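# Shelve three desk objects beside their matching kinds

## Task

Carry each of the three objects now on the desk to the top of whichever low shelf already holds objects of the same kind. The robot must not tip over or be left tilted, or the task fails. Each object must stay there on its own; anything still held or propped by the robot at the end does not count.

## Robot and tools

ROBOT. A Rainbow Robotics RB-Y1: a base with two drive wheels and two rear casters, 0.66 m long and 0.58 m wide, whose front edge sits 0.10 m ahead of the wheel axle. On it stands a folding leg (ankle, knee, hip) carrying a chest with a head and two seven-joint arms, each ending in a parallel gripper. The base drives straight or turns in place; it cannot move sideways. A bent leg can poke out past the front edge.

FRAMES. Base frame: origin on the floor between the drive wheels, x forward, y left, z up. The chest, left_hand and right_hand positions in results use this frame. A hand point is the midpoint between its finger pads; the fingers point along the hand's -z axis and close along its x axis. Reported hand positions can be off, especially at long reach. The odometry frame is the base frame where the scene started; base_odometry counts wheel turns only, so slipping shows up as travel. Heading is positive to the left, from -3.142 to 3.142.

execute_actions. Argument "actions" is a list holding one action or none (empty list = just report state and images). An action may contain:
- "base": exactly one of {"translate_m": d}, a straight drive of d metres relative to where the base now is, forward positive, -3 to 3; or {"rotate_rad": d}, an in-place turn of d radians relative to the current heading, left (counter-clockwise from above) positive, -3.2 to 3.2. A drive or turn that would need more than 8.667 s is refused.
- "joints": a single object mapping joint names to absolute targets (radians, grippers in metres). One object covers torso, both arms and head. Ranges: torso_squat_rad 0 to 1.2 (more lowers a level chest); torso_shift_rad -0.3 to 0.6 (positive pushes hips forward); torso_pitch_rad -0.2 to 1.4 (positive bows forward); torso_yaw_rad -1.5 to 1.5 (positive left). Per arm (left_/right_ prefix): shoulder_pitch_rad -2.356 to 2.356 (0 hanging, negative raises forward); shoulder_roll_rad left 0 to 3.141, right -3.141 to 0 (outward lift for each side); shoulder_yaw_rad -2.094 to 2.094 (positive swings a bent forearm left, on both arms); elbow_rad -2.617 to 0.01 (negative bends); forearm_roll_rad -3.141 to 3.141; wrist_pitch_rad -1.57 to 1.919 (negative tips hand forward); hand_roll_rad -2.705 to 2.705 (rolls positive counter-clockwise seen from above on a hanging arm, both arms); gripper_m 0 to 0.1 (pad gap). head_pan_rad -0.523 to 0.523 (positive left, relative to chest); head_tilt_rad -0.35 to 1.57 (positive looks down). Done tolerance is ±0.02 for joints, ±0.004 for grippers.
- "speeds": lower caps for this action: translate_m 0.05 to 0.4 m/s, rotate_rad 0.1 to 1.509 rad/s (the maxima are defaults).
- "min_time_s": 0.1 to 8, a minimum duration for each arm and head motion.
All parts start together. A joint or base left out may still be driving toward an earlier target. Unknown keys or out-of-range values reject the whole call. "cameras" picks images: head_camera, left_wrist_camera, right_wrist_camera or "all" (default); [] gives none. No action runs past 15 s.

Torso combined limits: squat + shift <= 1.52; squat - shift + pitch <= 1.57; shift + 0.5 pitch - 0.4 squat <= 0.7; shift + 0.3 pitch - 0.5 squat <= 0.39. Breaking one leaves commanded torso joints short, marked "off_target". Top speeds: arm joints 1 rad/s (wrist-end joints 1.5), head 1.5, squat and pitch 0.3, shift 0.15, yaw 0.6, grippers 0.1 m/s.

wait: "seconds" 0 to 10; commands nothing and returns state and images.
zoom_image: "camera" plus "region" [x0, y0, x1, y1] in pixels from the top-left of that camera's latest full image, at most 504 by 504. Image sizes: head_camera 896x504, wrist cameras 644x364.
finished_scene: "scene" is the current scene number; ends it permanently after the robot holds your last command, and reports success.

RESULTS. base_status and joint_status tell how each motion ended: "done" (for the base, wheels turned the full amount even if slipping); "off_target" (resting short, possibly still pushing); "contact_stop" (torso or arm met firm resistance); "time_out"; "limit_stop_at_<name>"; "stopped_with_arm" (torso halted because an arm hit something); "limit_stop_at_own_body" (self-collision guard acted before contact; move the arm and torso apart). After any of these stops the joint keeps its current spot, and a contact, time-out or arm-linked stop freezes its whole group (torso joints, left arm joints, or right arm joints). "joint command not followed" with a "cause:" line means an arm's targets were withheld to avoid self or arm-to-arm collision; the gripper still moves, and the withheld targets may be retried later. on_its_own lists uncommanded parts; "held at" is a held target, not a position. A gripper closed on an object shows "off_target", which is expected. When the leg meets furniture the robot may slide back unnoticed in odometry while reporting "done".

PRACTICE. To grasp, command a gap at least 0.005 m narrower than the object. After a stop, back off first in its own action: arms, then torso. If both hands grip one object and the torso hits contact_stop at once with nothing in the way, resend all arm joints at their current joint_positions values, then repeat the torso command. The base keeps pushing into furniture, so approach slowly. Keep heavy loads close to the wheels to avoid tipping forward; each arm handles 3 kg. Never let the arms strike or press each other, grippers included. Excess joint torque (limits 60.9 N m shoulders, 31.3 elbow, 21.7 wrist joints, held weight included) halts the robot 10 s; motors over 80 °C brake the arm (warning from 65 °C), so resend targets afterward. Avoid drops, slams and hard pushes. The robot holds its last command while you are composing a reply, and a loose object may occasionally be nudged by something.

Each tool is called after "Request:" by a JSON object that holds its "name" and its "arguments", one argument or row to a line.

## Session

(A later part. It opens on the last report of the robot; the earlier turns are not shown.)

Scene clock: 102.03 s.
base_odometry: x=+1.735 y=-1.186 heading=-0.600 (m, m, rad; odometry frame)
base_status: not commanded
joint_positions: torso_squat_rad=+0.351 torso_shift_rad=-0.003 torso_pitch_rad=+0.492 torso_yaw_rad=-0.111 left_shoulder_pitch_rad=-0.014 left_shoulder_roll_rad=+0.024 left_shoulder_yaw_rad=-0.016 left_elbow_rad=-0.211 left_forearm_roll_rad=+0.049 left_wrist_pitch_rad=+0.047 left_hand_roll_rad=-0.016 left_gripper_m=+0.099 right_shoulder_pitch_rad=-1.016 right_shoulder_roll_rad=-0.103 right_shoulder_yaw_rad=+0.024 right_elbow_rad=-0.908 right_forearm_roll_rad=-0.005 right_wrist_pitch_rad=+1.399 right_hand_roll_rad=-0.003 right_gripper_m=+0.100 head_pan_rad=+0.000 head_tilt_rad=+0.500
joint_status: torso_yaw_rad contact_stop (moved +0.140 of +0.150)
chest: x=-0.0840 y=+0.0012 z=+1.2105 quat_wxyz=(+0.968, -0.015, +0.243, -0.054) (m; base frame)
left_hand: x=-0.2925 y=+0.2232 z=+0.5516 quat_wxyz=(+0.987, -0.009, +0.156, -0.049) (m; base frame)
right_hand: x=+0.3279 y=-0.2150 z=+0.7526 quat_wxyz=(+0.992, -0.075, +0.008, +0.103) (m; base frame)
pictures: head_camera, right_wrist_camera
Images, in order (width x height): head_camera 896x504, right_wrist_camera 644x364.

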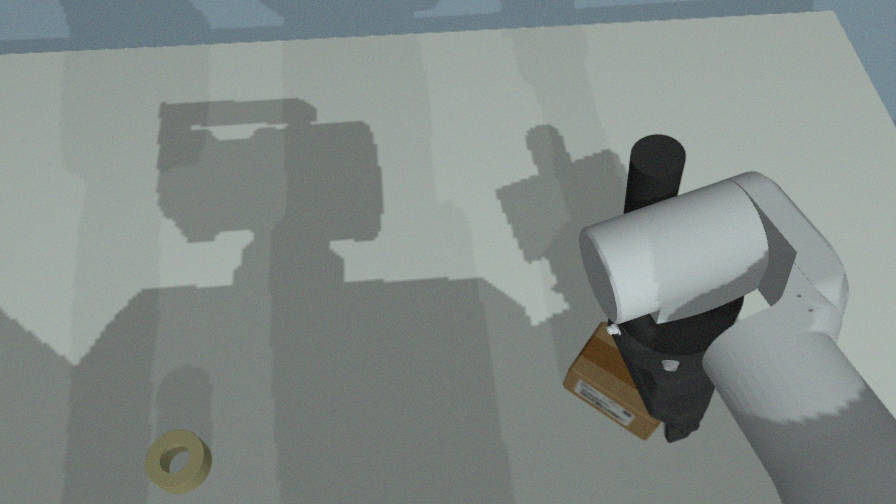

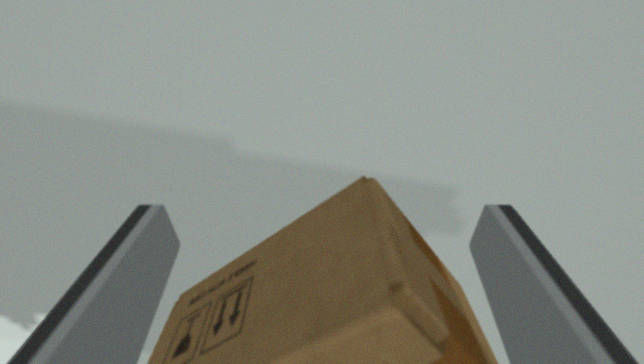

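Box rotated but between fingers. Ease arm up a touch then close.

Request:
{"name": "execute_actions", "arguments": {
  "actions": [
    {"joints":{"right_shoulder_pitch_rad":-1.04,"right_wrist_pitch_rad":1.42}}
  ],
  "cameras": []
}}

Request:
{"name": "execute_actions", "arguments": {
  "actions": [
    {"joints":{"right_gripper_m":0.02}}
  ],
  "cameras": ["right_wrist_camera"]
}}

Scene clock: 105.00 s.
base_odometry: x=+1.735 y=-1.186 heading=-0.600 (m, m, rad; odometry frame)
base_status: not commanded
joint_positions: torso_squat_rad=+0.351 torso_shift_rad=-0.003 torso_pitch_rad=+0.494 torso_yaw_rad=-0.110 left_shoulder_pitch_rad=-0.014 left_shoulder_roll_rad=+0.024 left_shoulder_yaw_rad=-0.016 left_elbow_rad=-0.211 left_forearm_roll_rad=+0.049 left_wrist_pitch_rad=+0.047 left_hand_roll_rad=-0.016 left_gripper_m=+0.099 right_shoulder_pitch_rad=-1.041 right_shoulder_roll_rad=-0.101 right_shoulder_yaw_rad=+0.024 right_elbow_rad=-0.904 right_forearm_roll_rad=-0.005 right_wrist_pitch_rad=+1.420 right_hand_roll_rad=-0.002 right_gripper_m=+0.100 head_pan_rad=+0.000 head_tilt_rad=+0.500
joint_status: all done
chest: x=-0.0830 y=+0.0010 z=+1.2103 quat_wxyz=(+0.968, -0.014, +0.244, -0.053) (m; base frame)
left_hand: x=-0.2928 y=+0.2233 z=+0.5519 quat_wxyz=(+0.986, -0.009, +0.157, -0.049) (m; base frame)
right_hand: x=+0.3342 y=-0.2103 z=+0.7596 quat_wxyz=(+0.991, -0.075, +0.010, +0.107) (m; base frame)
pictures: none
No camera images: the call's "cameras" was empty. Leave "cameras" out to get every camera's image.

Scene clock: 106.30 s.
base_odometry: x=+1.735 y=-1.186 heading=-0.600 (m, m, rad; odometry frame)
base_status: not commanded
joint_positions: torso_squat_rad=+0.351 torso_shift_rad=-0.003 torso_pitch_rad=+0.494 torso_yaw_rad=-0.110 left_shoulder_pitch_rad=-0.014 left_shoulder_roll_rad=+0.024 left_shoulder_yaw_rad=-0.016 left_elbow_rad=-0.211 left_forearm_roll_rad=+0.049 left_wrist_pitch_rad=+0.047 left_hand_roll_rad=-0.016 left_gripper_m=+0.099 right_shoulder_pitch_rad=-1.041 right_shoulder_roll_rad=-0.101 right_shoulder_yaw_rad=+0.024 right_elbow_rad=-0.904 right_forearm_roll_rad=-0.005 right_wrist_pitch_rad=+1.420 right_hand_roll_rad=-0.002 right_gripper_m=+0.020 head_pan_rad=+0.000 head_tilt_rad=+0.500
joint_status: all done
chest: x=-0.0830 y=+0.0010 z=+1.2103 quat_wxyz=(+0.968, -0.014, +0.244, -0.053) (m; base frame)
left_hand: x=-0.2928 y=+0.2233 z=+0.5519 quat_wxyz=(+0.986, -0.009, +0.157, -0.049) (m; base frame)
right_hand: x=+0.3342 y=-0.2103 z=+0.7596 quat_wxyz=(+0.991, -0.075, +0.010, +0.107) (m; base frame)
pictures: right_wrist_camera
Images, in order (width x height): right_wrist_camera 644x364.

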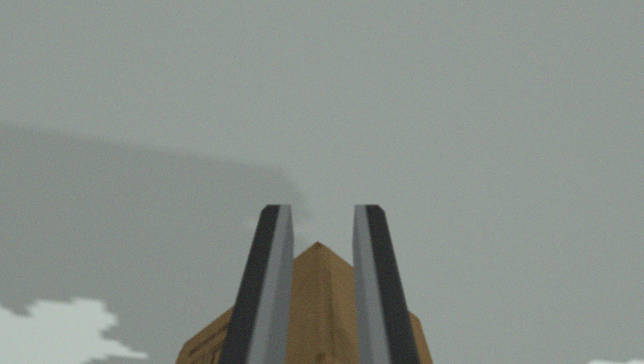

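Request:
{"name": "execute_actions", "arguments": {
  "actions": [
    {"joints":{"right_gripper_m":0.1,"right_hand_roll_rad":0.0}}
  ],
  "cameras": ["right_wrist_camera","head_camera"]
}}

Scene clock: 110.43 s.
base_odometry: x=+1.735 y=-1.186 heading=-0.600 (m, m, rad; odometry frame)
base_status: not commanded
joint_positions: torso_squat_rad=+0.351 torso_shift_rad=-0.003 torso_pitch_rad=+0.494 torso_yaw_rad=-0.110 left_shoulder_pitch_rad=-0.014 left_shoulder_roll_rad=+0.024 left_shoulder_yaw_rad=-0.016 left_elbow_rad=-0.211 left_forearm_roll_rad=+0.049 left_wrist_pitch_rad=+0.047 left_hand_roll_rad=-0.016 left_gripper_m=+0.099 right_shoulder_pitch_rad=-1.041 right_shoulder_roll_rad=-0.101 right_shoulder_yaw_rad=+0.024 right_elbow_rad=-0.904 right_forearm_roll_rad=-0.005 right_wrist_pitch_rad=+1.420 right_hand_roll_rad=+0.000 right_gripper_m=+0.100 head_pan_rad=+0.000 head_tilt_rad=+0.500
joint_status: all done
chest: x=-0.0830 y=+0.0010 z=+1.2103 quat_wxyz=(+0.968, -0.014, +0.244, -0.053) (m; base frame)
left_hand: x=-0.2928 y=+0.2233 z=+0.5519 quat_wxyz=(+0.986, -0.009, +0.157, -0.049) (m; base frame)
right_hand: x=+0.3342 y=-0.2103 z=+0.7596 quat_wxyz=(+0.991, -0.075, +0.010, +0.108) (m; base frame)
pictures: head_camera, right_wrist_camera
Images, in order (width x height): head_camera 896x504, right_wrist_camera 644x364.

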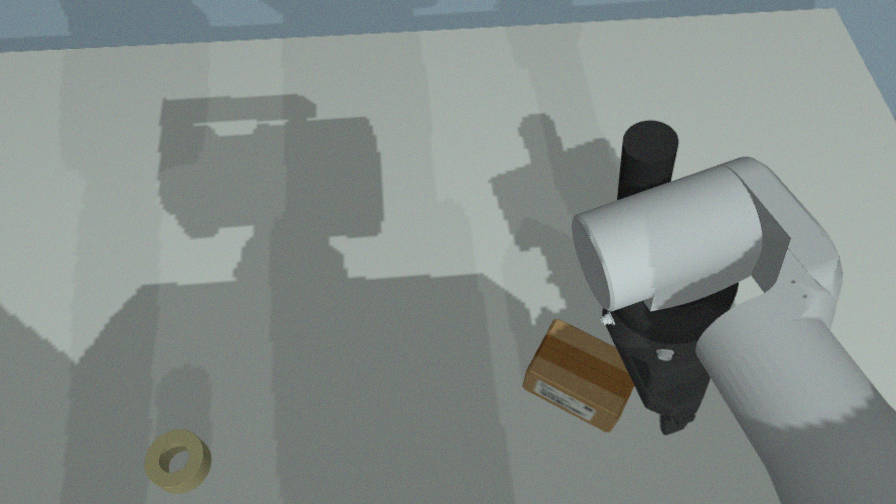

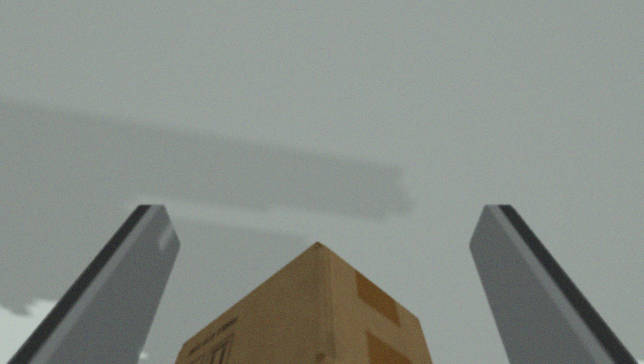

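Request:
{"name": "execute_actions", "arguments": {
  "actions": [
    {"joints":{"right_shoulder_pitch_rad":-1.2,"right_wrist_pitch_rad":1.58,"right_hand_roll_rad":-0.7}}
  ],
  "cameras": []
}}

Request:
{"name": "execute_actions", "arguments": {
  "actions": [
    {"joints":{"torso_yaw_rad":0.0},"base":{"translate_m":-0.05}}
  ],
  "cameras": ["right_wrist_camera","head_camera"]
}}

Scene clock: 114.37 s.
base_odometry: x=+1.735 y=-1.186 heading=-0.600 (m, m, rad; odometry frame)
base_status: not commanded
joint_positions: torso_squat_rad=+0.351 torso_shift_rad=-0.003 torso_pitch_rad=+0.494 torso_yaw_rad=-0.110 left_shoulder_pitch_rad=-0.014 left_shoulder_roll_rad=+0.024 left_shoulder_yaw_rad=-0.016 left_elbow_rad=-0.211 left_forearm_roll_rad=+0.049 left_wrist_pitch_rad=+0.047 left_hand_roll_rad=-0.016 left_gripper_m=+0.099 right_shoulder_pitch_rad=-1.200 right_shoulder_roll_rad=-0.101 right_shoulder_yaw_rad=+0.024 right_elbow_rad=-0.904 right_forearm_roll_rad=-0.005 right_wrist_pitch_rad=+1.580 right_hand_roll_rad=-0.700 right_gripper_m=+0.100 head_pan_rad=+0.000 head_tilt_rad=+0.500
joint_status: all done
chest: x=-0.0830 y=+0.0009 z=+1.2103 quat_wxyz=(+0.968, -0.014, +0.244, -0.053) (m; base frame)
left_hand: x=-0.2929 y=+0.2233 z=+0.5519 quat_wxyz=(+0.986, -0.009, +0.157, -0.049) (m; base frame)
right_hand: x=+0.3719 y=-0.1893 z=+0.8238 quat_wxyz=(+0.971, -0.086, -0.018, -0.223) (m; base frame)
pictures: none
No camera images: the call's "cameras" was empty. Leave "cameras" out to get every camera's image.

Scene clock: 115.60 s.
base_odometry: x=+1.694 y=-1.158 heading=-0.599 (m, m, rad; odometry frame)
base_status: done
joint_positions: torso_squat_rad=+0.351 torso_shift_rad=-0.003 torso_pitch_rad=+0.494 torso_yaw_rad=+0.000 left_shoulder_pitch_rad=-0.014 left_shoulder_roll_rad=+0.024 left_shoulder_yaw_rad=-0.016 left_elbow_rad=-0.211 left_forearm_roll_rad=+0.049 left_wrist_pitch_rad=+0.047 left_hand_roll_rad=-0.016 left_gripper_m=+0.099 right_shoulder_pitch_rad=-1.200 right_shoulder_roll_rad=-0.100 right_shoulder_yaw_rad=+0.024 right_elbow_rad=-0.904 right_forearm_roll_rad=-0.005 right_wrist_pitch_rad=+1.580 right_hand_roll_rad=-0.700 right_gripper_m=+0.100 head_pan_rad=+0.000 head_tilt_rad=+0.500
joint_status: all done
chest: x=-0.0829 y=+0.0009 z=+1.2103 quat_wxyz=(+0.970, -0.001, +0.245, +0.000) (m; base frame)
left_hand: x=-0.3153 y=+0.2359 z=+0.5639 quat_wxyz=(+0.987, +0.009, +0.158, +0.003) (m; base frame)
right_hand: x=+0.3871 y=-0.1237 z=+0.8154 quat_wxyz=(+0.982, -0.060, -0.016, -0.176) (m; base frame)
pictures: head_camera, right_wrist_camera
Images, in order (width x height): head_camera 896x504, right_wrist_camera 644x364.

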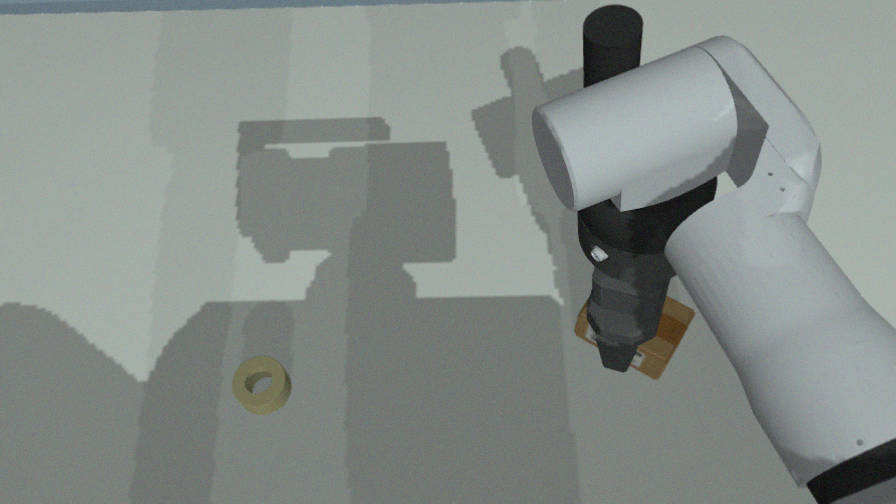

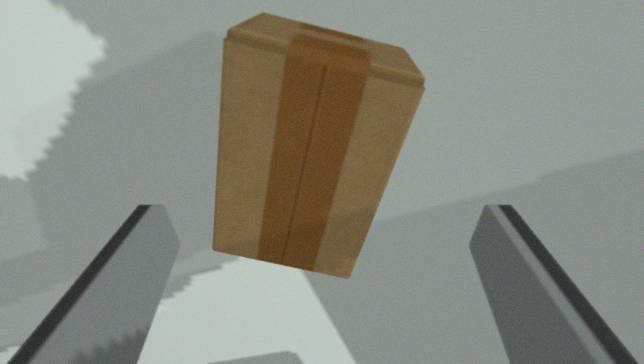

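Request:
{"name": "execute_actions", "arguments": {
  "actions": [
    {"joints":{"right_shoulder_pitch_rad":-1.08,"right_wrist_pitch_rad":1.46},"base":{"translate_m":0.03}}
  ],
  "cameras": ["right_wrist_camera"]
}}

Scene clock: 118.27 s.
base_odometry: x=+1.719 y=-1.175 heading=-0.600 (m, m, rad; odometry frame)
base_status: done
joint_positions: torso_squat_rad=+0.351 torso_shift_rad=-0.003 torso_pitch_rad=+0.494 torso_yaw_rad=+0.000 left_shoulder_pitch_rad=-0.014 left_shoulder_roll_rad=+0.024 left_shoulder_yaw_rad=-0.016 left_elbow_rad=-0.211 left_forearm_roll_rad=+0.049 left_wrist_pitch_rad=+0.047 left_hand_roll_rad=-0.016 left_gripper_m=+0.099 right_shoulder_pitch_rad=-1.080 right_shoulder_roll_rad=-0.100 right_shoulder_yaw_rad=+0.024 right_elbow_rad=-0.904 right_forearm_roll_rad=-0.005 right_wrist_pitch_rad=+1.460 right_hand_roll_rad=-0.700 right_gripper_m=+0.100 head_pan_rad=+0.000 head_tilt_rad=+0.500
joint_status: all done
chest: x=-0.0829 y=+0.0009 z=+1.2103 quat_wxyz=(+0.970, -0.001, +0.245, +0.000) (m; base frame)
left_hand: x=-0.3152 y=+0.2359 z=+0.5639 quat_wxyz=(+0.987, +0.009, +0.158, +0.003) (m; base frame)
right_hand: x=+0.3610 y=-0.1396 z=+0.7656 quat_wxyz=(+0.981, -0.050, -0.014, -0.188) (m; base frame)
pictures: right_wrist_camera
Images, in order (width x height): right_wrist_camera 644x364.

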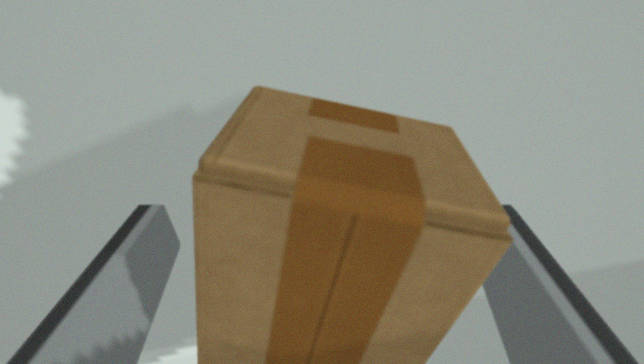

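Request:
{"name": "execute_actions", "arguments": {
  "actions": [
    {"joints":{"right_gripper_m":0.02}}
  ],
  "cameras": []
}}

Request:
{"name": "execute_actions", "arguments": {
  "actions": [
    {"joints":{"right_shoulder_pitch_rad":-1.3,"right_wrist_pitch_rad":1.7}}
  ],
  "cameras": ["right_wrist_camera","head_camera"]
}}

Scene clock: 121.77 s.
base_odometry: x=+1.719 y=-1.175 heading=-0.600 (m, m, rad; odometry frame)
base_status: not commanded
joint_positions: torso_squat_rad=+0.351 torso_shift_rad=-0.003 torso_pitch_rad=+0.494 torso_yaw_rad=+0.000 left_shoulder_pitch_rad=-0.014 left_shoulder_roll_rad=+0.024 left_shoulder_yaw_rad=-0.016 left_elbow_rad=-0.211 left_forearm_roll_rad=+0.049 left_wrist_pitch_rad=+0.047 left_hand_roll_rad=-0.016 left_gripper_m=+0.099 right_shoulder_pitch_rad=-1.080 right_shoulder_roll_rad=-0.100 right_shoulder_yaw_rad=+0.024 right_elbow_rad=-0.904 right_forearm_roll_rad=-0.005 right_wrist_pitch_rad=+1.460 right_hand_roll_rad=-0.700 right_gripper_m=+0.066 head_pan_rad=+0.000 head_tilt_rad=+0.500
joint_status: right_gripper_m off_target (ended at +0.066, target +0.020)
chest: x=-0.0829 y=+0.0009 z=+1.2103 quat_wxyz=(+0.970, -0.001, +0.245, +0.000) (m; base frame)
left_hand: x=-0.3152 y=+0.2359 z=+0.5639 quat_wxyz=(+0.987, +0.009, +0.158, +0.003) (m; base frame)
right_hand: x=+0.3610 y=-0.1396 z=+0.7656 quat_wxyz=(+0.981, -0.050, -0.014, -0.188) (m; base frame)
pictures: none
No camera images: the call's "cameras" was empty. Leave "cameras" out to get every camera's image.

Scene clock: 122.63 s.
base_odometry: x=+1.719 y=-1.175 heading=-0.600 (m, m, rad; odometry frame)
base_status: not commanded
joint_positions: torso_squat_rad=+0.351 torso_shift_rad=-0.003 torso_pitch_rad=+0.494 torso_yaw_rad=+0.000 left_shoulder_pitch_rad=-0.014 left_shoulder_roll_rad=+0.024 left_shoulder_yaw_rad=-0.016 left_elbow_rad=-0.211 left_forearm_roll_rad=+0.049 left_wrist_pitch_rad=+0.047 left_hand_roll_rad=-0.016 left_gripper_m=+0.099 right_shoulder_pitch_rad=-1.300 right_shoulder_roll_rad=-0.100 right_shoulder_yaw_rad=+0.024 right_elbow_rad=-0.904 right_forearm_roll_rad=-0.005 right_wrist_pitch_rad=+1.700 right_hand_roll_rad=-0.700 right_gripper_m=+0.065 head_pan_rad=+0.000 head_tilt_rad=+0.500
joint_status: all done
chest: x=-0.0829 y=+0.0010 z=+1.2103 quat_wxyz=(+0.970, -0.001, +0.245, +0.000) (m; base frame)
left_hand: x=-0.3152 y=+0.2359 z=+0.5639 quat_wxyz=(+0.987, +0.009, +0.158, +0.003) (m; base frame)
right_hand: x=+0.3998 y=-0.1128 z=+0.8595 quat_wxyz=(+0.983, -0.074, -0.010, -0.168) (m; base frame)
pictures: head_camera, right_wrist_camera
Images, in order (width x height): head_camera 896x504, right_wrist_camera 644x364.

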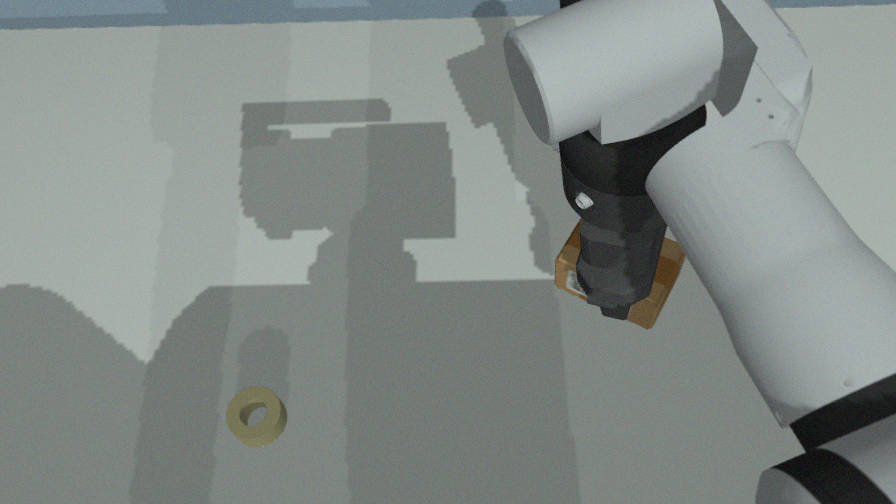

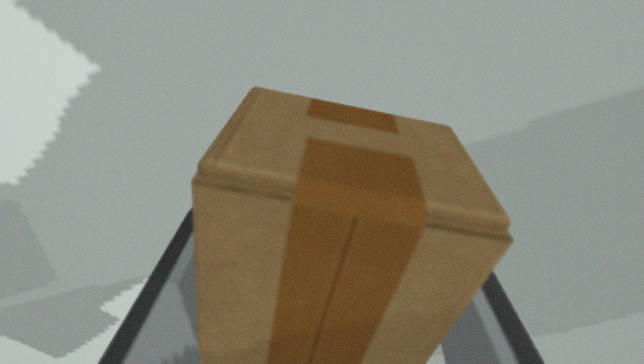

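Request:
{"name": "execute_actions", "arguments": {
  "actions": [
    {"joints":{"left_shoulder_pitch_rad":-1.3,"left_shoulder_roll_rad":0.1,"left_elbow_rad":-0.9,"left_wrist_pitch_rad":1.7}}
  ],
  "cameras": ["left_wrist_camera","head_camera"]
}}

Scene clock: 135.63 s.
TORQUE FAULT: left_shoulder_pitch_rad reached its load limit. The robot stopped for 10 seconds, dropped its targets and accepts commands again. The stop added 9.4 s to the call and to motion_time.
base_odometry: x=+1.719 y=-1.175 heading=-0.600 (m, m, rad; odometry frame)
base_status: not commanded
joint_positions: torso_squat_rad=+0.351 torso_shift_rad=-0.003 torso_pitch_rad=+0.494 torso_yaw_rad=+0.000 left_shoulder_pitch_rad=-0.450 left_shoulder_roll_rad=+0.052 left_shoulder_yaw_rad=-0.016 left_elbow_rad=-0.454 left_forearm_roll_rad=+0.049 left_wrist_pitch_rad=+0.632 left_hand_roll_rad=-0.016 left_gripper_m=+0.099 right_shoulder_pitch_rad=-1.300 right_shoulder_roll_rad=-0.100 right_shoulder_yaw_rad=+0.024 right_elbow_rad=-0.904 right_forearm_roll_rad=-0.005 right_wrist_pitch_rad=+1.700 right_hand_roll_rad=-0.700 right_gripper_m=+0.065 head_pan_rad=+0.000 head_tilt_rad=+0.500
joint_status: left_shoulder_pitch_rad torque_fault (moved -0.436 of -1.286); left_shoulder_roll_rad torque_fault (moved +0.027 of +0.076); left_elbow_rad torque_fault (moved -0.243 of -0.689); left_wrist_pitch_rad torque_fault (moved +0.585 of +1.653)
on_its_own: left_shoulder_pitch_rad is held at -0.452, not at your -1.300, since a torque_fault; left_shoulder_roll_rad is held at +0.052, not at your +0.100, since a torque_fault; left_elbow_rad is held at -0.455, not at your -0.900, since a torque_fault; left_wrist_pitch_rad is held at +0.632, not at your +1.700, since a torque_fault
chest: x=-0.0830 y=+0.0009 z=+1.2103 quat_wxyz=(+0.970, -0.001, +0.245, +0.000) (m; base frame)
left_hand: x=-0.0216 y=+0.2154 z=+0.5305 quat_wxyz=(+0.990, +0.000, +0.123, -0.068) (m; base frame)
right_hand: x=+0.3997 y=-0.1128 z=+0.8594 quat_wxyz=(+0.983, -0.074, -0.010, -0.168) (m; base frame)
pictures: head_camera, left_wrist_camera
Images, in order (width x height): head_camera 896x504, left_wrist_camera 644x364.

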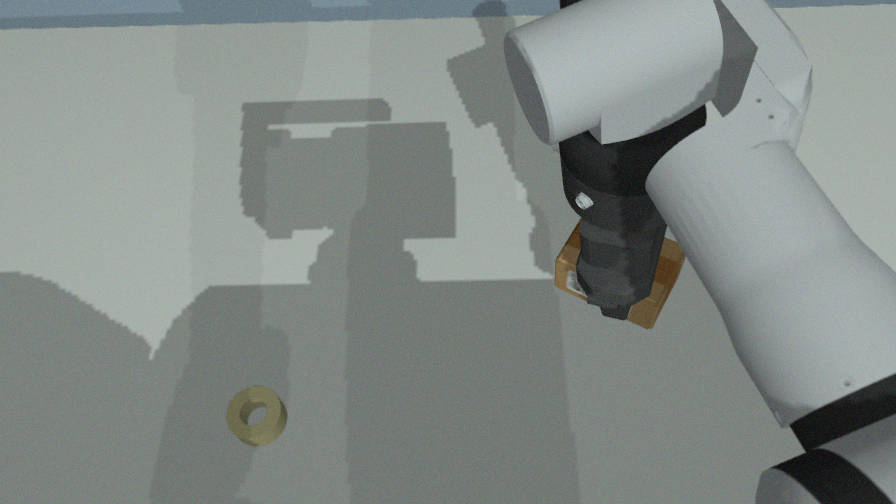

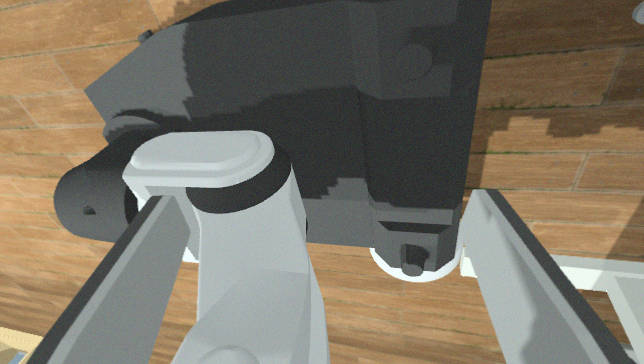

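Hit the desk edge. Back up 0.45 while raising the left arm, then return.

Request:
{"name": "execute_actions", "arguments": {
  "actions": [
    {"base":{"translate_m":-0.4}}
  ],
  "cameras": []
}}

Request:
{"name": "execute_actions", "arguments": {
  "actions": [
    {"joints":{"left_shoulder_pitch_rad":-1.3,"left_shoulder_roll_rad":0.1,"left_elbow_rad":-0.9,"left_wrist_pitch_rad":1.7}}
  ],
  "cameras": []
}}

Request:
{"name": "execute_actions", "arguments": {
  "actions": [
    {"base":{"translate_m":0.35}}
  ],
  "cameras": ["left_wrist_camera","head_camera"]
}}

Scene clock: 141.77 s.
base_odometry: x=+1.388 y=-0.949 heading=-0.600 (m, m, rad; odometry frame)
base_status: done
joint_positions: torso_squat_rad=+0.351 torso_shift_rad=-0.003 torso_pitch_rad=+0.494 torso_yaw_rad=+0.000 left_shoulder_pitch_rad=-0.451 left_shoulder_roll_rad=+0.052 left_shoulder_yaw_rad=-0.016 left_elbow_rad=-0.455 left_forearm_roll_rad=+0.049 left_wrist_pitch_rad=+0.632 left_hand_roll_rad=-0.016 left_gripper_m=+0.099 right_shoulder_pitch_rad=-1.300 right_shoulder_roll_rad=-0.100 right_shoulder_yaw_rad=+0.024 right_elbow_rad=-0.904 right_forearm_roll_rad=-0.005 right_wrist_pitch_rad=+1.700 right_hand_roll_rad=-0.700 right_gripper_m=+0.065 head_pan_rad=+0.000 head_tilt_rad=+0.500
joint_status: not commanded
on_its_own: left_shoulder_pitch_rad is held at -0.452, not at your -1.300, since a torque_fault; left_shoulder_roll_rad is held at +0.052, not at your +0.100, since a torque_fault; left_elbow_rad is held at -0.455, not at your -0.900, since a torque_fault; left_wrist_pitch_rad is held at +0.632, not at your +1.700, since a torque_fault
chest: x=-0.0829 y=+0.0009 z=+1.2103 quat_wxyz=(+0.970, -0.001, +0.245, +0.000) (m; base frame)
left_hand: x=-0.0195 y=+0.2150 z=+0.5305 quat_wxyz=(+0.990, +0.000, +0.121, -0.068) (m; base frame)
right_hand: x=+0.3997 y=-0.1128 z=+0.8594 quat_wxyz=(+0.983, -0.074, -0.010, -0.168) (m; base frame)
pictures: none
No camera images: the call's "cameras" was empty. Leave "cameras" out to get every camera's image.

Scene clock: 143.27 s.
base_odometry: x=+1.388 y=-0.949 heading=-0.601 (m, m, rad; odometry frame)
base_status: not commanded
joint_positions: torso_squat_rad=+0.351 torso_shift_rad=-0.003 torso_pitch_rad=+0.494 torso_yaw_rad=+0.000 left_shoulder_pitch_rad=-1.300 left_shoulder_roll_rad=+0.100 left_shoulder_yaw_rad=-0.016 left_elbow_rad=-0.900 left_forearm_roll_rad=+0.049 left_wrist_pitch_rad=+1.700 left_hand_roll_rad=-0.016 left_gripper_m=+0.099 right_shoulder_pitch_rad=-1.300 right_shoulder_roll_rad=-0.100 right_shoulder_yaw_rad=+0.024 right_elbow_rad=-0.904 right_forearm_roll_rad=-0.005 right_wrist_pitch_rad=+1.700 right_hand_roll_rad=-0.700 right_gripper_m=+0.065 head_pan_rad=+0.000 head_tilt_rad=+0.500
joint_status: all done
chest: x=-0.0829 y=+0.0009 z=+1.2103 quat_wxyz=(+0.970, -0.001, +0.245, +0.000) (m; base frame)
left_hand: x=+0.3953 y=+0.1052 z=+0.8570 quat_wxyz=(+0.981, +0.047, +0.022, -0.186) (m; base frame)
right_hand: x=+0.3997 y=-0.1128 z=+0.8594 quat_wxyz=(+0.983, -0.074, -0.010, -0.168) (m; base frame)
pictures: none
No camera images: the call's "cameras" was empty. Leave "cameras" out to get every camera's image.

Scene clock: 145.50 s.
base_odometry: x=+1.677 y=-1.147 heading=-0.601 (m, m, rad; odometry frame)
base_status: done
joint_positions: torso_squat_rad=+0.351 torso_shift_rad=-0.003 torso_pitch_rad=+0.494 torso_yaw_rad=+0.000 left_shoulder_pitch_rad=-1.300 left_shoulder_roll_rad=+0.100 left_shoulder_yaw_rad=-0.016 left_elbow_rad=-0.900 left_forearm_roll_rad=+0.049 left_wrist_pitch_rad=+1.700 left_hand_roll_rad=-0.016 left_gripper_m=+0.099 right_shoulder_pitch_rad=-1.300 right_shoulder_roll_rad=-0.100 right_shoulder_yaw_rad=+0.024 right_elbow_rad=-0.904 right_forearm_roll_rad=-0.005 right_wrist_pitch_rad=+1.700 right_hand_roll_rad=-0.700 right_gripper_m=+0.065 head_pan_rad=+0.000 head_tilt_rad=+0.500
joint_status: not commanded
chest: x=-0.0828 y=+0.0009 z=+1.2102 quat_wxyz=(+0.970, -0.001, +0.245, +0.000) (m; base frame)
left_hand: x=+0.3952 y=+0.1052 z=+0.8568 quat_wxyz=(+0.981, +0.047, +0.022, -0.186) (m; base frame)
right_hand: x=+0.3998 y=-0.1128 z=+0.8593 quat_wxyz=(+0.983, -0.074, -0.010, -0.168) (m; base frame)
pictures: head_camera, left_wrist_camera
Images, in order (width x height): head_camera 896x504, left_wrist_camera 644x364.

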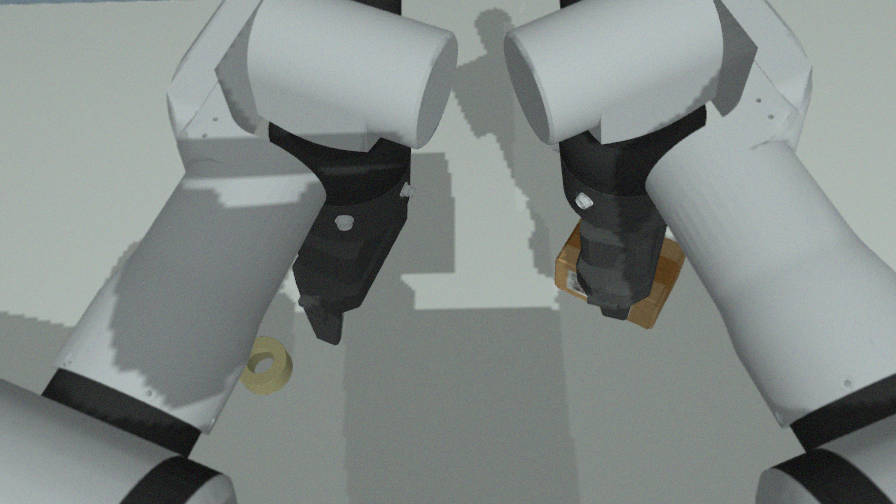

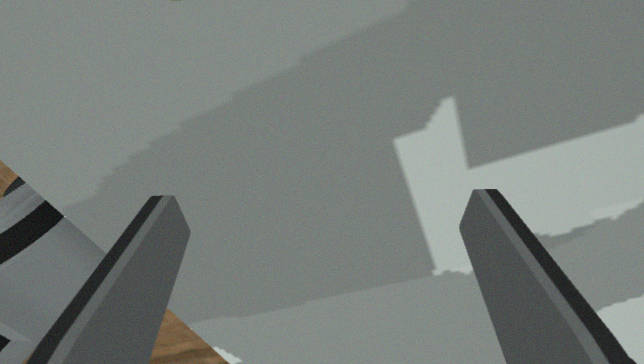

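Request:
{"name": "execute_actions", "arguments": {
  "actions": [
    {"base":{"translate_m":-0.08},"joints":{"torso_yaw_rad":0.15}}
  ],
  "cameras": ["left_wrist_camera"]
}}

Scene clock: 148.93 s.
base_odometry: x=+1.611 y=-1.101 heading=-0.600 (m, m, rad; odometry frame)
base_status: done
joint_positions: torso_squat_rad=+0.351 torso_shift_rad=-0.003 torso_pitch_rad=+0.494 torso_yaw_rad=+0.150 left_shoulder_pitch_rad=-1.300 left_shoulder_roll_rad=+0.100 left_shoulder_yaw_rad=-0.016 left_elbow_rad=-0.900 left_forearm_roll_rad=+0.049 left_wrist_pitch_rad=+1.700 left_hand_roll_rad=-0.016 left_gripper_m=+0.099 right_shoulder_pitch_rad=-1.300 right_shoulder_roll_rad=-0.100 right_shoulder_yaw_rad=+0.024 right_elbow_rad=-0.904 right_forearm_roll_rad=-0.005 right_wrist_pitch_rad=+1.700 right_hand_roll_rad=-0.700 right_gripper_m=+0.065 head_pan_rad=+0.000 head_tilt_rad=+0.500
joint_status: all done
chest: x=-0.0830 y=+0.0009 z=+1.2103 quat_wxyz=(+0.967, +0.018, +0.244, +0.073) (m; base frame)
left_hand: x=+0.3756 y=+0.1922 z=+0.8674 quat_wxyz=(+0.989, +0.080, +0.032, -0.120) (m; base frame)
right_hand: x=+0.4087 y=-0.0231 z=+0.8544 quat_wxyz=(+0.994, -0.038, -0.009, -0.103) (m; base frame)
pictures: left_wrist_camera
Images, in order (width x height): left_wrist_camera 644x364.

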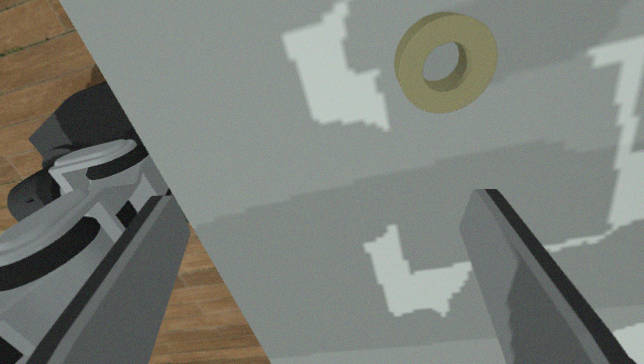

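Request:
{"name": "execute_actions", "arguments": {
  "actions": [
    {"base":{"translate_m":0.09},"joints":{"left_shoulder_pitch_rad":-1.12,"left_wrist_pitch_rad":1.5}}
  ],
  "cameras": ["left_wrist_camera"]
}}

Scene clock: 153.60 s.
base_odometry: x=+1.686 y=-1.152 heading=-0.600 (m, m, rad; odometry frame)
base_status: done
joint_positions: torso_squat_rad=+0.351 torso_shift_rad=-0.002 torso_pitch_rad=+0.494 torso_yaw_rad=+0.150 left_shoulder_pitch_rad=-1.120 left_shoulder_roll_rad=+0.100 left_shoulder_yaw_rad=-0.016 left_elbow_rad=-0.900 left_forearm_roll_rad=+0.049 left_wrist_pitch_rad=+1.500 left_hand_roll_rad=-0.016 left_gripper_m=+0.099 right_shoulder_pitch_rad=-1.300 right_shoulder_roll_rad=-0.100 right_shoulder_yaw_rad=+0.024 right_elbow_rad=-0.904 right_forearm_roll_rad=-0.005 right_wrist_pitch_rad=+1.700 right_hand_roll_rad=-0.700 right_gripper_m=+0.065 head_pan_rad=+0.000 head_tilt_rad=+0.500
joint_status: all done
chest: x=-0.0828 y=+0.0009 z=+1.2102 quat_wxyz=(+0.967, +0.018, +0.244, +0.073) (m; base frame)
left_hand: x=+0.3434 y=+0.2148 z=+0.7913 quat_wxyz=(+0.993, +0.064, +0.019, -0.100) (m; base frame)
right_hand: x=+0.4088 y=-0.0231 z=+0.8542 quat_wxyz=(+0.994, -0.038, -0.009, -0.103) (m; base frame)
pictures: left_wrist_camera
Images, in order (width x height): left_wrist_camera 644x364.

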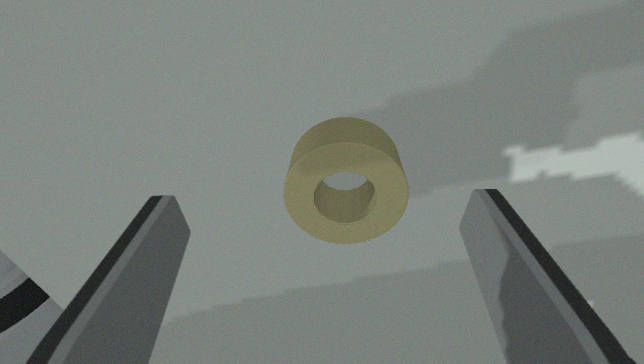

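Well centred. Lower ~3 cm more.

Request:
{"name": "execute_actions", "arguments": {
  "actions": [
    {"base":{"translate_m":0.015},"joints":{"left_shoulder_pitch_rad":-1.05,"left_wrist_pitch_rad":1.43}}
  ],
  "cameras": []
}}

Request:
{"name": "execute_actions", "arguments": {
  "actions": [
    {"joints":{"left_gripper_m":0.01}}
  ],
  "cameras": ["left_wrist_camera"]
}}

Scene clock: 159.10 s.
base_odometry: x=+1.698 y=-1.161 heading=-0.601 (m, m, rad; odometry frame)
base_status: done
joint_positions: torso_squat_rad=+0.351 torso_shift_rad=-0.003 torso_pitch_rad=+0.494 torso_yaw_rad=+0.150 left_shoulder_pitch_rad=-1.050 left_shoulder_roll_rad=+0.100 left_shoulder_yaw_rad=-0.016 left_elbow_rad=-0.900 left_forearm_roll_rad=+0.049 left_wrist_pitch_rad=+1.430 left_hand_roll_rad=-0.016 left_gripper_m=+0.099 right_shoulder_pitch_rad=-1.300 right_shoulder_roll_rad=-0.100 right_shoulder_yaw_rad=+0.024 right_elbow_rad=-0.904 right_forearm_roll_rad=-0.005 right_wrist_pitch_rad=+1.700 right_hand_roll_rad=-0.700 right_gripper_m=+0.065 head_pan_rad=+0.000 head_tilt_rad=+0.500
joint_status: all done
chest: x=-0.0828 y=+0.0009 z=+1.2102 quat_wxyz=(+0.967, +0.018, +0.244, +0.073) (m; base frame)
left_hand: x=+0.3256 y=+0.2239 z=+0.7642 quat_wxyz=(+0.994, +0.059, +0.017, -0.092) (m; base frame)
right_hand: x=+0.4088 y=-0.0231 z=+0.8543 quat_wxyz=(+0.994, -0.038, -0.009, -0.103) (m; base frame)
pictures: none
No camera images: the call's "cameras" was empty. Leave "cameras" out to get every camera's image.

Scene clock: 160.47 s.
base_odometry: x=+1.698 y=-1.161 heading=-0.601 (m, m, rad; odometry frame)
base_status: not commanded
joint_positions: torso_squat_rad=+0.351 torso_shift_rad=-0.003 torso_pitch_rad=+0.494 torso_yaw_rad=+0.150 left_shoulder_pitch_rad=-1.050 left_shoulder_roll_rad=+0.100 left_shoulder_yaw_rad=-0.016 left_elbow_rad=-0.900 left_forearm_roll_rad=+0.049 left_wrist_pitch_rad=+1.430 left_hand_roll_rad=-0.016 left_gripper_m=+0.046 right_shoulder_pitch_rad=-1.300 right_shoulder_roll_rad=-0.100 right_shoulder_yaw_rad=+0.024 right_elbow_rad=-0.904 right_forearm_roll_rad=-0.005 right_wrist_pitch_rad=+1.700 right_hand_roll_rad=-0.700 right_gripper_m=+0.065 head_pan_rad=+0.000 head_tilt_rad=+0.500
joint_status: left_gripper_m off_target (ended at +0.046, target +0.010)
chest: x=-0.0828 y=+0.0009 z=+1.2102 quat_wxyz=(+0.967, +0.018, +0.244, +0.073) (m; base frame)
left_hand: x=+0.3256 y=+0.2239 z=+0.7642 quat_wxyz=(+0.994, +0.059, +0.017, -0.092) (m; base frame)
right_hand: x=+0.4088 y=-0.0231 z=+0.8543 quat_wxyz=(+0.994, -0.038, -0.009, -0.103) (m; base frame)
pictures: left_wrist_camera
Images, in order (width x height): left_wrist_camera 644x364.

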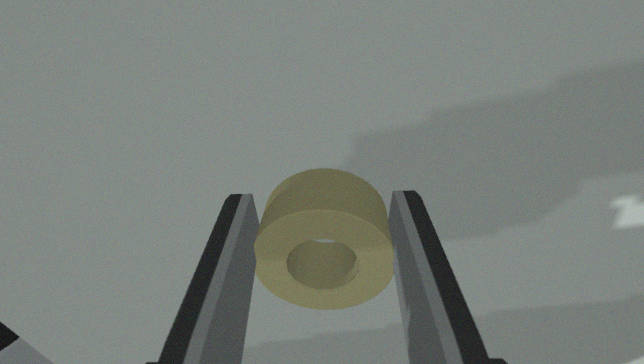

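Request:
{"name": "execute_actions", "arguments": {
  "actions": [
    {"joints":{"left_shoulder_pitch_rad":-1.3,"left_wrist_pitch_rad":1.7,"torso_yaw_rad":0}}
  ],
  "cameras": []
}}

Request:
{"name": "execute_actions", "arguments": {
  "actions": [
    {"base":{"translate_m":-3.0},"joints":{"head_tilt_rad":0.1}}
  ],
  "cameras": []
}}

Request:
{"name": "execute_actions", "arguments": {
  "actions": [
    {"base":{"rotate_rad":1.571}}
  ],
  "cameras": ["head_camera"]
}}

Scene clock: 167.97 s.
base_odometry: x=+1.698 y=-1.161 heading=-0.601 (m, m, rad; odometry frame)
base_status: not commanded
joint_positions: torso_squat_rad=+0.351 torso_shift_rad=-0.003 torso_pitch_rad=+0.494 torso_yaw_rad=+0.000 left_shoulder_pitch_rad=-1.300 left_shoulder_roll_rad=+0.100 left_shoulder_yaw_rad=-0.016 left_elbow_rad=-0.900 left_forearm_roll_rad=+0.049 left_wrist_pitch_rad=+1.700 left_hand_roll_rad=-0.016 left_gripper_m=+0.046 right_shoulder_pitch_rad=-1.300 right_shoulder_roll_rad=-0.100 right_shoulder_yaw_rad=+0.024 right_elbow_rad=-0.904 right_forearm_roll_rad=-0.005 right_wrist_pitch_rad=+1.700 right_hand_roll_rad=-0.700 right_gripper_m=+0.065 head_pan_rad=+0.000 head_tilt_rad=+0.500
joint_status: all done
chest: x=-0.0829 y=+0.0009 z=+1.2102 quat_wxyz=(+0.970, -0.001, +0.245, +0.000) (m; base frame)
left_hand: x=+0.3952 y=+0.1052 z=+0.8569 quat_wxyz=(+0.981, +0.047, +0.022, -0.186) (m; base frame)
right_hand: x=+0.3998 y=-0.1129 z=+0.8594 quat_wxyz=(+0.983, -0.074, -0.010, -0.168) (m; base frame)
pictures: none
No camera images: the call's "cameras" was empty. Leave "cameras" out to get every camera's image.

Scene clock: 177.03 s.
base_odometry: x=-0.776 y=+0.536 heading=-0.601 (m, m, rad; odometry frame)
base_status: done
joint_positions: torso_squat_rad=+0.351 torso_shift_rad=-0.003 torso_pitch_rad=+0.494 torso_yaw_rad=+0.000 left_shoulder_pitch_rad=-1.300 left_shoulder_roll_rad=+0.100 left_shoulder_yaw_rad=-0.016 left_elbow_rad=-0.900 left_forearm_roll_rad=+0.049 left_wrist_pitch_rad=+1.700 left_hand_roll_rad=-0.016 left_gripper_m=+0.046 right_shoulder_pitch_rad=-1.300 right_shoulder_roll_rad=-0.100 right_shoulder_yaw_rad=+0.024 right_elbow_rad=-0.904 right_forearm_roll_rad=-0.005 right_wrist_pitch_rad=+1.700 right_hand_roll_rad=-0.700 right_gripper_m=+0.065 head_pan_rad=+0.000 head_tilt_rad=+0.100
joint_status: all done
chest: x=-0.0829 y=+0.0009 z=+1.2102 quat_wxyz=(+0.970, -0.001, +0.245, +0.000) (m; base frame)
left_hand: x=+0.3952 y=+0.1053 z=+0.8568 quat_wxyz=(+0.981, +0.047, +0.022, -0.186) (m; base frame)
right_hand: x=+0.3998 y=-0.1129 z=+0.8594 quat_wxyz=(+0.983, -0.074, -0.010, -0.168) (m; base frame)
pictures: none
No camera images: the call's "cameras" was empty. Leave "cameras" out to get every camera's image.

Scene clock: 180.90 s.
base_odometry: x=-0.776 y=+0.536 heading=+0.969 (m, m, rad; odometry frame)
base_status: done
joint_positions: torso_squat_rad=+0.351 torso_shift_rad=-0.003 torso_pitch_rad=+0.494 torso_yaw_rad=+0.000 left_shoulder_pitch_rad=-1.300 left_shoulder_roll_rad=+0.100 left_shoulder_yaw_rad=-0.016 left_elbow_rad=-0.900 left_forearm_roll_rad=+0.049 left_wrist_pitch_rad=+1.700 left_hand_roll_rad=-0.016 left_gripper_m=+0.046 right_shoulder_pitch_rad=-1.300 right_shoulder_roll_rad=-0.100 right_shoulder_yaw_rad=+0.024 right_elbow_rad=-0.904 right_forearm_roll_rad=-0.005 right_wrist_pitch_rad=+1.700 right_hand_roll_rad=-0.700 right_gripper_m=+0.066 head_pan_rad=+0.000 head_tilt_rad=+0.100
joint_status: not commanded
chest: x=-0.0829 y=+0.0009 z=+1.2102 quat_wxyz=(+0.970, -0.001, +0.245, +0.000) (m; base frame)
left_hand: x=+0.3952 y=+0.1053 z=+0.8568 quat_wxyz=(+0.981, +0.047, +0.022, -0.186) (m; base frame)
right_hand: x=+0.3998 y=-0.1129 z=+0.8594 quat_wxyz=(+0.983, -0.074, -0.010, -0.168) (m; base frame)
pictures: head_camera
Images, in order (width x height): head_camera 896x504.

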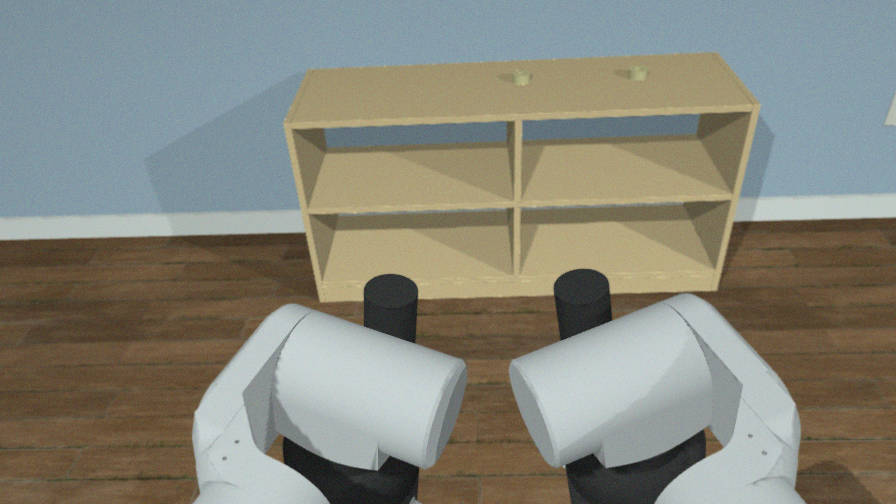

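Request:
{"name": "execute_actions", "arguments": {
  "actions": [
    {"base":{"translate_m":1.45},"joints":{"head_tilt_rad":0.5}}
  ],
  "cameras": ["head_camera","left_wrist_camera"]
}}

Scene clock: 188.83 s.
base_odometry: x=+0.044 y=+1.731 heading=+0.969 (m, m, rad; odometry frame)
base_status: done
joint_positions: torso_squat_rad=+0.351 torso_shift_rad=-0.003 torso_pitch_rad=+0.494 torso_yaw_rad=+0.000 left_shoulder_pitch_rad=-1.300 left_shoulder_roll_rad=+0.100 left_shoulder_yaw_rad=-0.016 left_elbow_rad=-0.900 left_forearm_roll_rad=+0.049 left_wrist_pitch_rad=+1.700 left_hand_roll_rad=-0.016 left_gripper_m=+0.046 right_shoulder_pitch_rad=-1.300 right_shoulder_roll_rad=-0.100 right_shoulder_yaw_rad=+0.024 right_elbow_rad=-0.904 right_forearm_roll_rad=-0.005 right_wrist_pitch_rad=+1.700 right_hand_roll_rad=-0.700 right_gripper_m=+0.066 head_pan_rad=+0.000 head_tilt_rad=+0.500
joint_status: all done
chest: x=-0.0828 y=+0.0009 z=+1.2102 quat_wxyz=(+0.970, -0.001, +0.245, +0.000) (m; base frame)
left_hand: x=+0.3952 y=+0.1053 z=+0.8568 quat_wxyz=(+0.981, +0.047, +0.022, -0.186) (m; base frame)
right_hand: x=+0.3998 y=-0.1129 z=+0.8593 quat_wxyz=(+0.983, -0.074, -0.010, -0.168) (m; base frame)
pictures: head_camera, left_wrist_camera
Images, in order (width x height): head_camera 896x504, left_wrist_camera 644x364.

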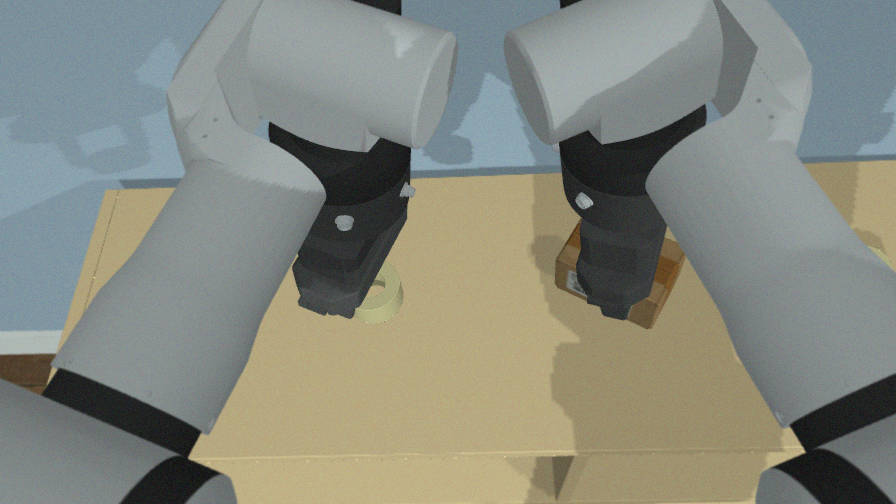

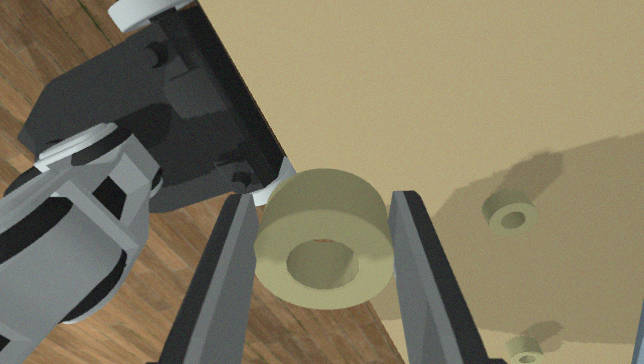

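Request:
{"name": "execute_actions", "arguments": {
  "actions": [
    {"joints":{"left_shoulder_pitch_rad":-1.02,"left_wrist_pitch_rad":1.4}}
  ],
  "cameras": []
}}

Request:
{"name": "execute_actions", "arguments": {
  "actions": [
    {"joints":{"left_gripper_m":0.1}}
  ],
  "cameras": []
}}

Request:
{"name": "execute_actions", "arguments": {
  "actions": [
    {"joints":{"left_shoulder_pitch_rad":-1.3,"left_wrist_pitch_rad":1.7}}
  ],
  "cameras": ["left_wrist_camera"]
}}

Scene clock: 193.17 s.
base_odometry: x=+0.044 y=+1.731 heading=+0.970 (m, m, rad; odometry frame)
base_status: not commanded
joint_positions: torso_squat_rad=+0.351 torso_shift_rad=-0.003 torso_pitch_rad=+0.494 torso_yaw_rad=+0.000 left_shoulder_pitch_rad=-1.020 left_shoulder_roll_rad=+0.100 left_shoulder_yaw_rad=-0.016 left_elbow_rad=-0.900 left_forearm_roll_rad=+0.049 left_wrist_pitch_rad=+1.400 left_hand_roll_rad=-0.016 left_gripper_m=+0.046 right_shoulder_pitch_rad=-1.300 right_shoulder_roll_rad=-0.100 right_shoulder_yaw_rad=+0.024 right_elbow_rad=-0.904 right_forearm_roll_rad=-0.005 right_wrist_pitch_rad=+1.700 right_hand_roll_rad=-0.700 right_gripper_m=+0.066 head_pan_rad=+0.000 head_tilt_rad=+0.500
joint_status: all done
chest: x=-0.0829 y=+0.0009 z=+1.2102 quat_wxyz=(+0.970, -0.001, +0.245, +0.000) (m; base frame)
left_hand: x=+0.3416 y=+0.1401 z=+0.7398 quat_wxyz=(+0.988, +0.023, +0.009, -0.154) (m; base frame)
right_hand: x=+0.3997 y=-0.1128 z=+0.8593 quat_wxyz=(+0.983, -0.074, -0.010, -0.168) (m; base frame)
pictures: none
No camera images: the call's "cameras" was empty. Leave "cameras" out to get every camera's image.

Scene clock: 194.53 s.
base_odometry: x=+0.044 y=+1.731 heading=+0.970 (m, m, rad; odometry frame)
base_status: not commanded
joint_positions: torso_squat_rad=+0.351 torso_shift_rad=-0.003 torso_pitch_rad=+0.494 torso_yaw_rad=+0.000 left_shoulder_pitch_rad=-1.020 left_shoulder_roll_rad=+0.100 left_shoulder_yaw_rad=-0.016 left_elbow_rad=-0.900 left_forearm_roll_rad=+0.049 left_wrist_pitch_rad=+1.400 left_hand_roll_rad=-0.016 left_gripper_m=+0.099 right_shoulder_pitch_rad=-1.300 right_shoulder_roll_rad=-0.100 right_shoulder_yaw_rad=+0.024 right_elbow_rad=-0.904 right_forearm_roll_rad=-0.005 right_wrist_pitch_rad=+1.700 right_hand_roll_rad=-0.700 right_gripper_m=+0.066 head_pan_rad=+0.000 head_tilt_rad=+0.500
joint_status: all done
chest: x=-0.0829 y=+0.0009 z=+1.2102 quat_wxyz=(+0.970, -0.001, +0.245, +0.000) (m; base frame)
left_hand: x=+0.3416 y=+0.1401 z=+0.7398 quat_wxyz=(+0.988, +0.023, +0.009, -0.154) (m; base frame)
right_hand: x=+0.3997 y=-0.1128 z=+0.8593 quat_wxyz=(+0.983, -0.074, -0.010, -0.168) (m; base frame)
pictures: none
No camera images: the call's "cameras" was empty. Leave "cameras" out to get every camera's image.

Scene clock: 195.50 s.
base_odometry: x=+0.044 y=+1.731 heading=+0.969 (m, m, rad; odometry frame)
base_status: not commanded
joint_positions: torso_squat_rad=+0.351 torso_shift_rad=-0.003 torso_pitch_rad=+0.494 torso_yaw_rad=+0.000 left_shoulder_pitch_rad=-1.300 left_shoulder_roll_rad=+0.100 left_shoulder_yaw_rad=-0.016 left_elbow_rad=-0.900 left_forearm_roll_rad=+0.049 left_wrist_pitch_rad=+1.700 left_hand_roll_rad=-0.016 left_gripper_m=+0.099 right_shoulder_pitch_rad=-1.300 right_shoulder_roll_rad=-0.100 right_shoulder_yaw_rad=+0.024 right_elbow_rad=-0.904 right_forearm_roll_rad=-0.005 right_wrist_pitch_rad=+1.700 right_hand_roll_rad=-0.700 right_gripper_m=+0.066 head_pan_rad=+0.000 head_tilt_rad=+0.500
joint_status: all done
chest: x=-0.0829 y=+0.0009 z=+1.2102 quat_wxyz=(+0.970, -0.001, +0.245, +0.000) (m; base frame)
left_hand: x=+0.3952 y=+0.1053 z=+0.8568 quat_wxyz=(+0.981, +0.047, +0.022, -0.186) (m; base frame)
right_hand: x=+0.3997 y=-0.1128 z=+0.8593 quat_wxyz=(+0.983, -0.074, -0.010, -0.168) (m; base frame)
pictures: left_wrist_camera
Images, in order (width x height): left_wrist_camera 644x364.

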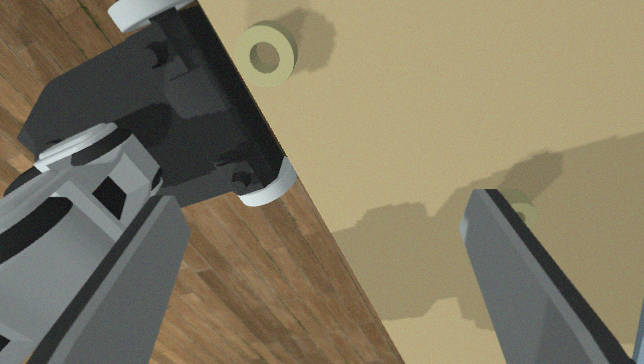

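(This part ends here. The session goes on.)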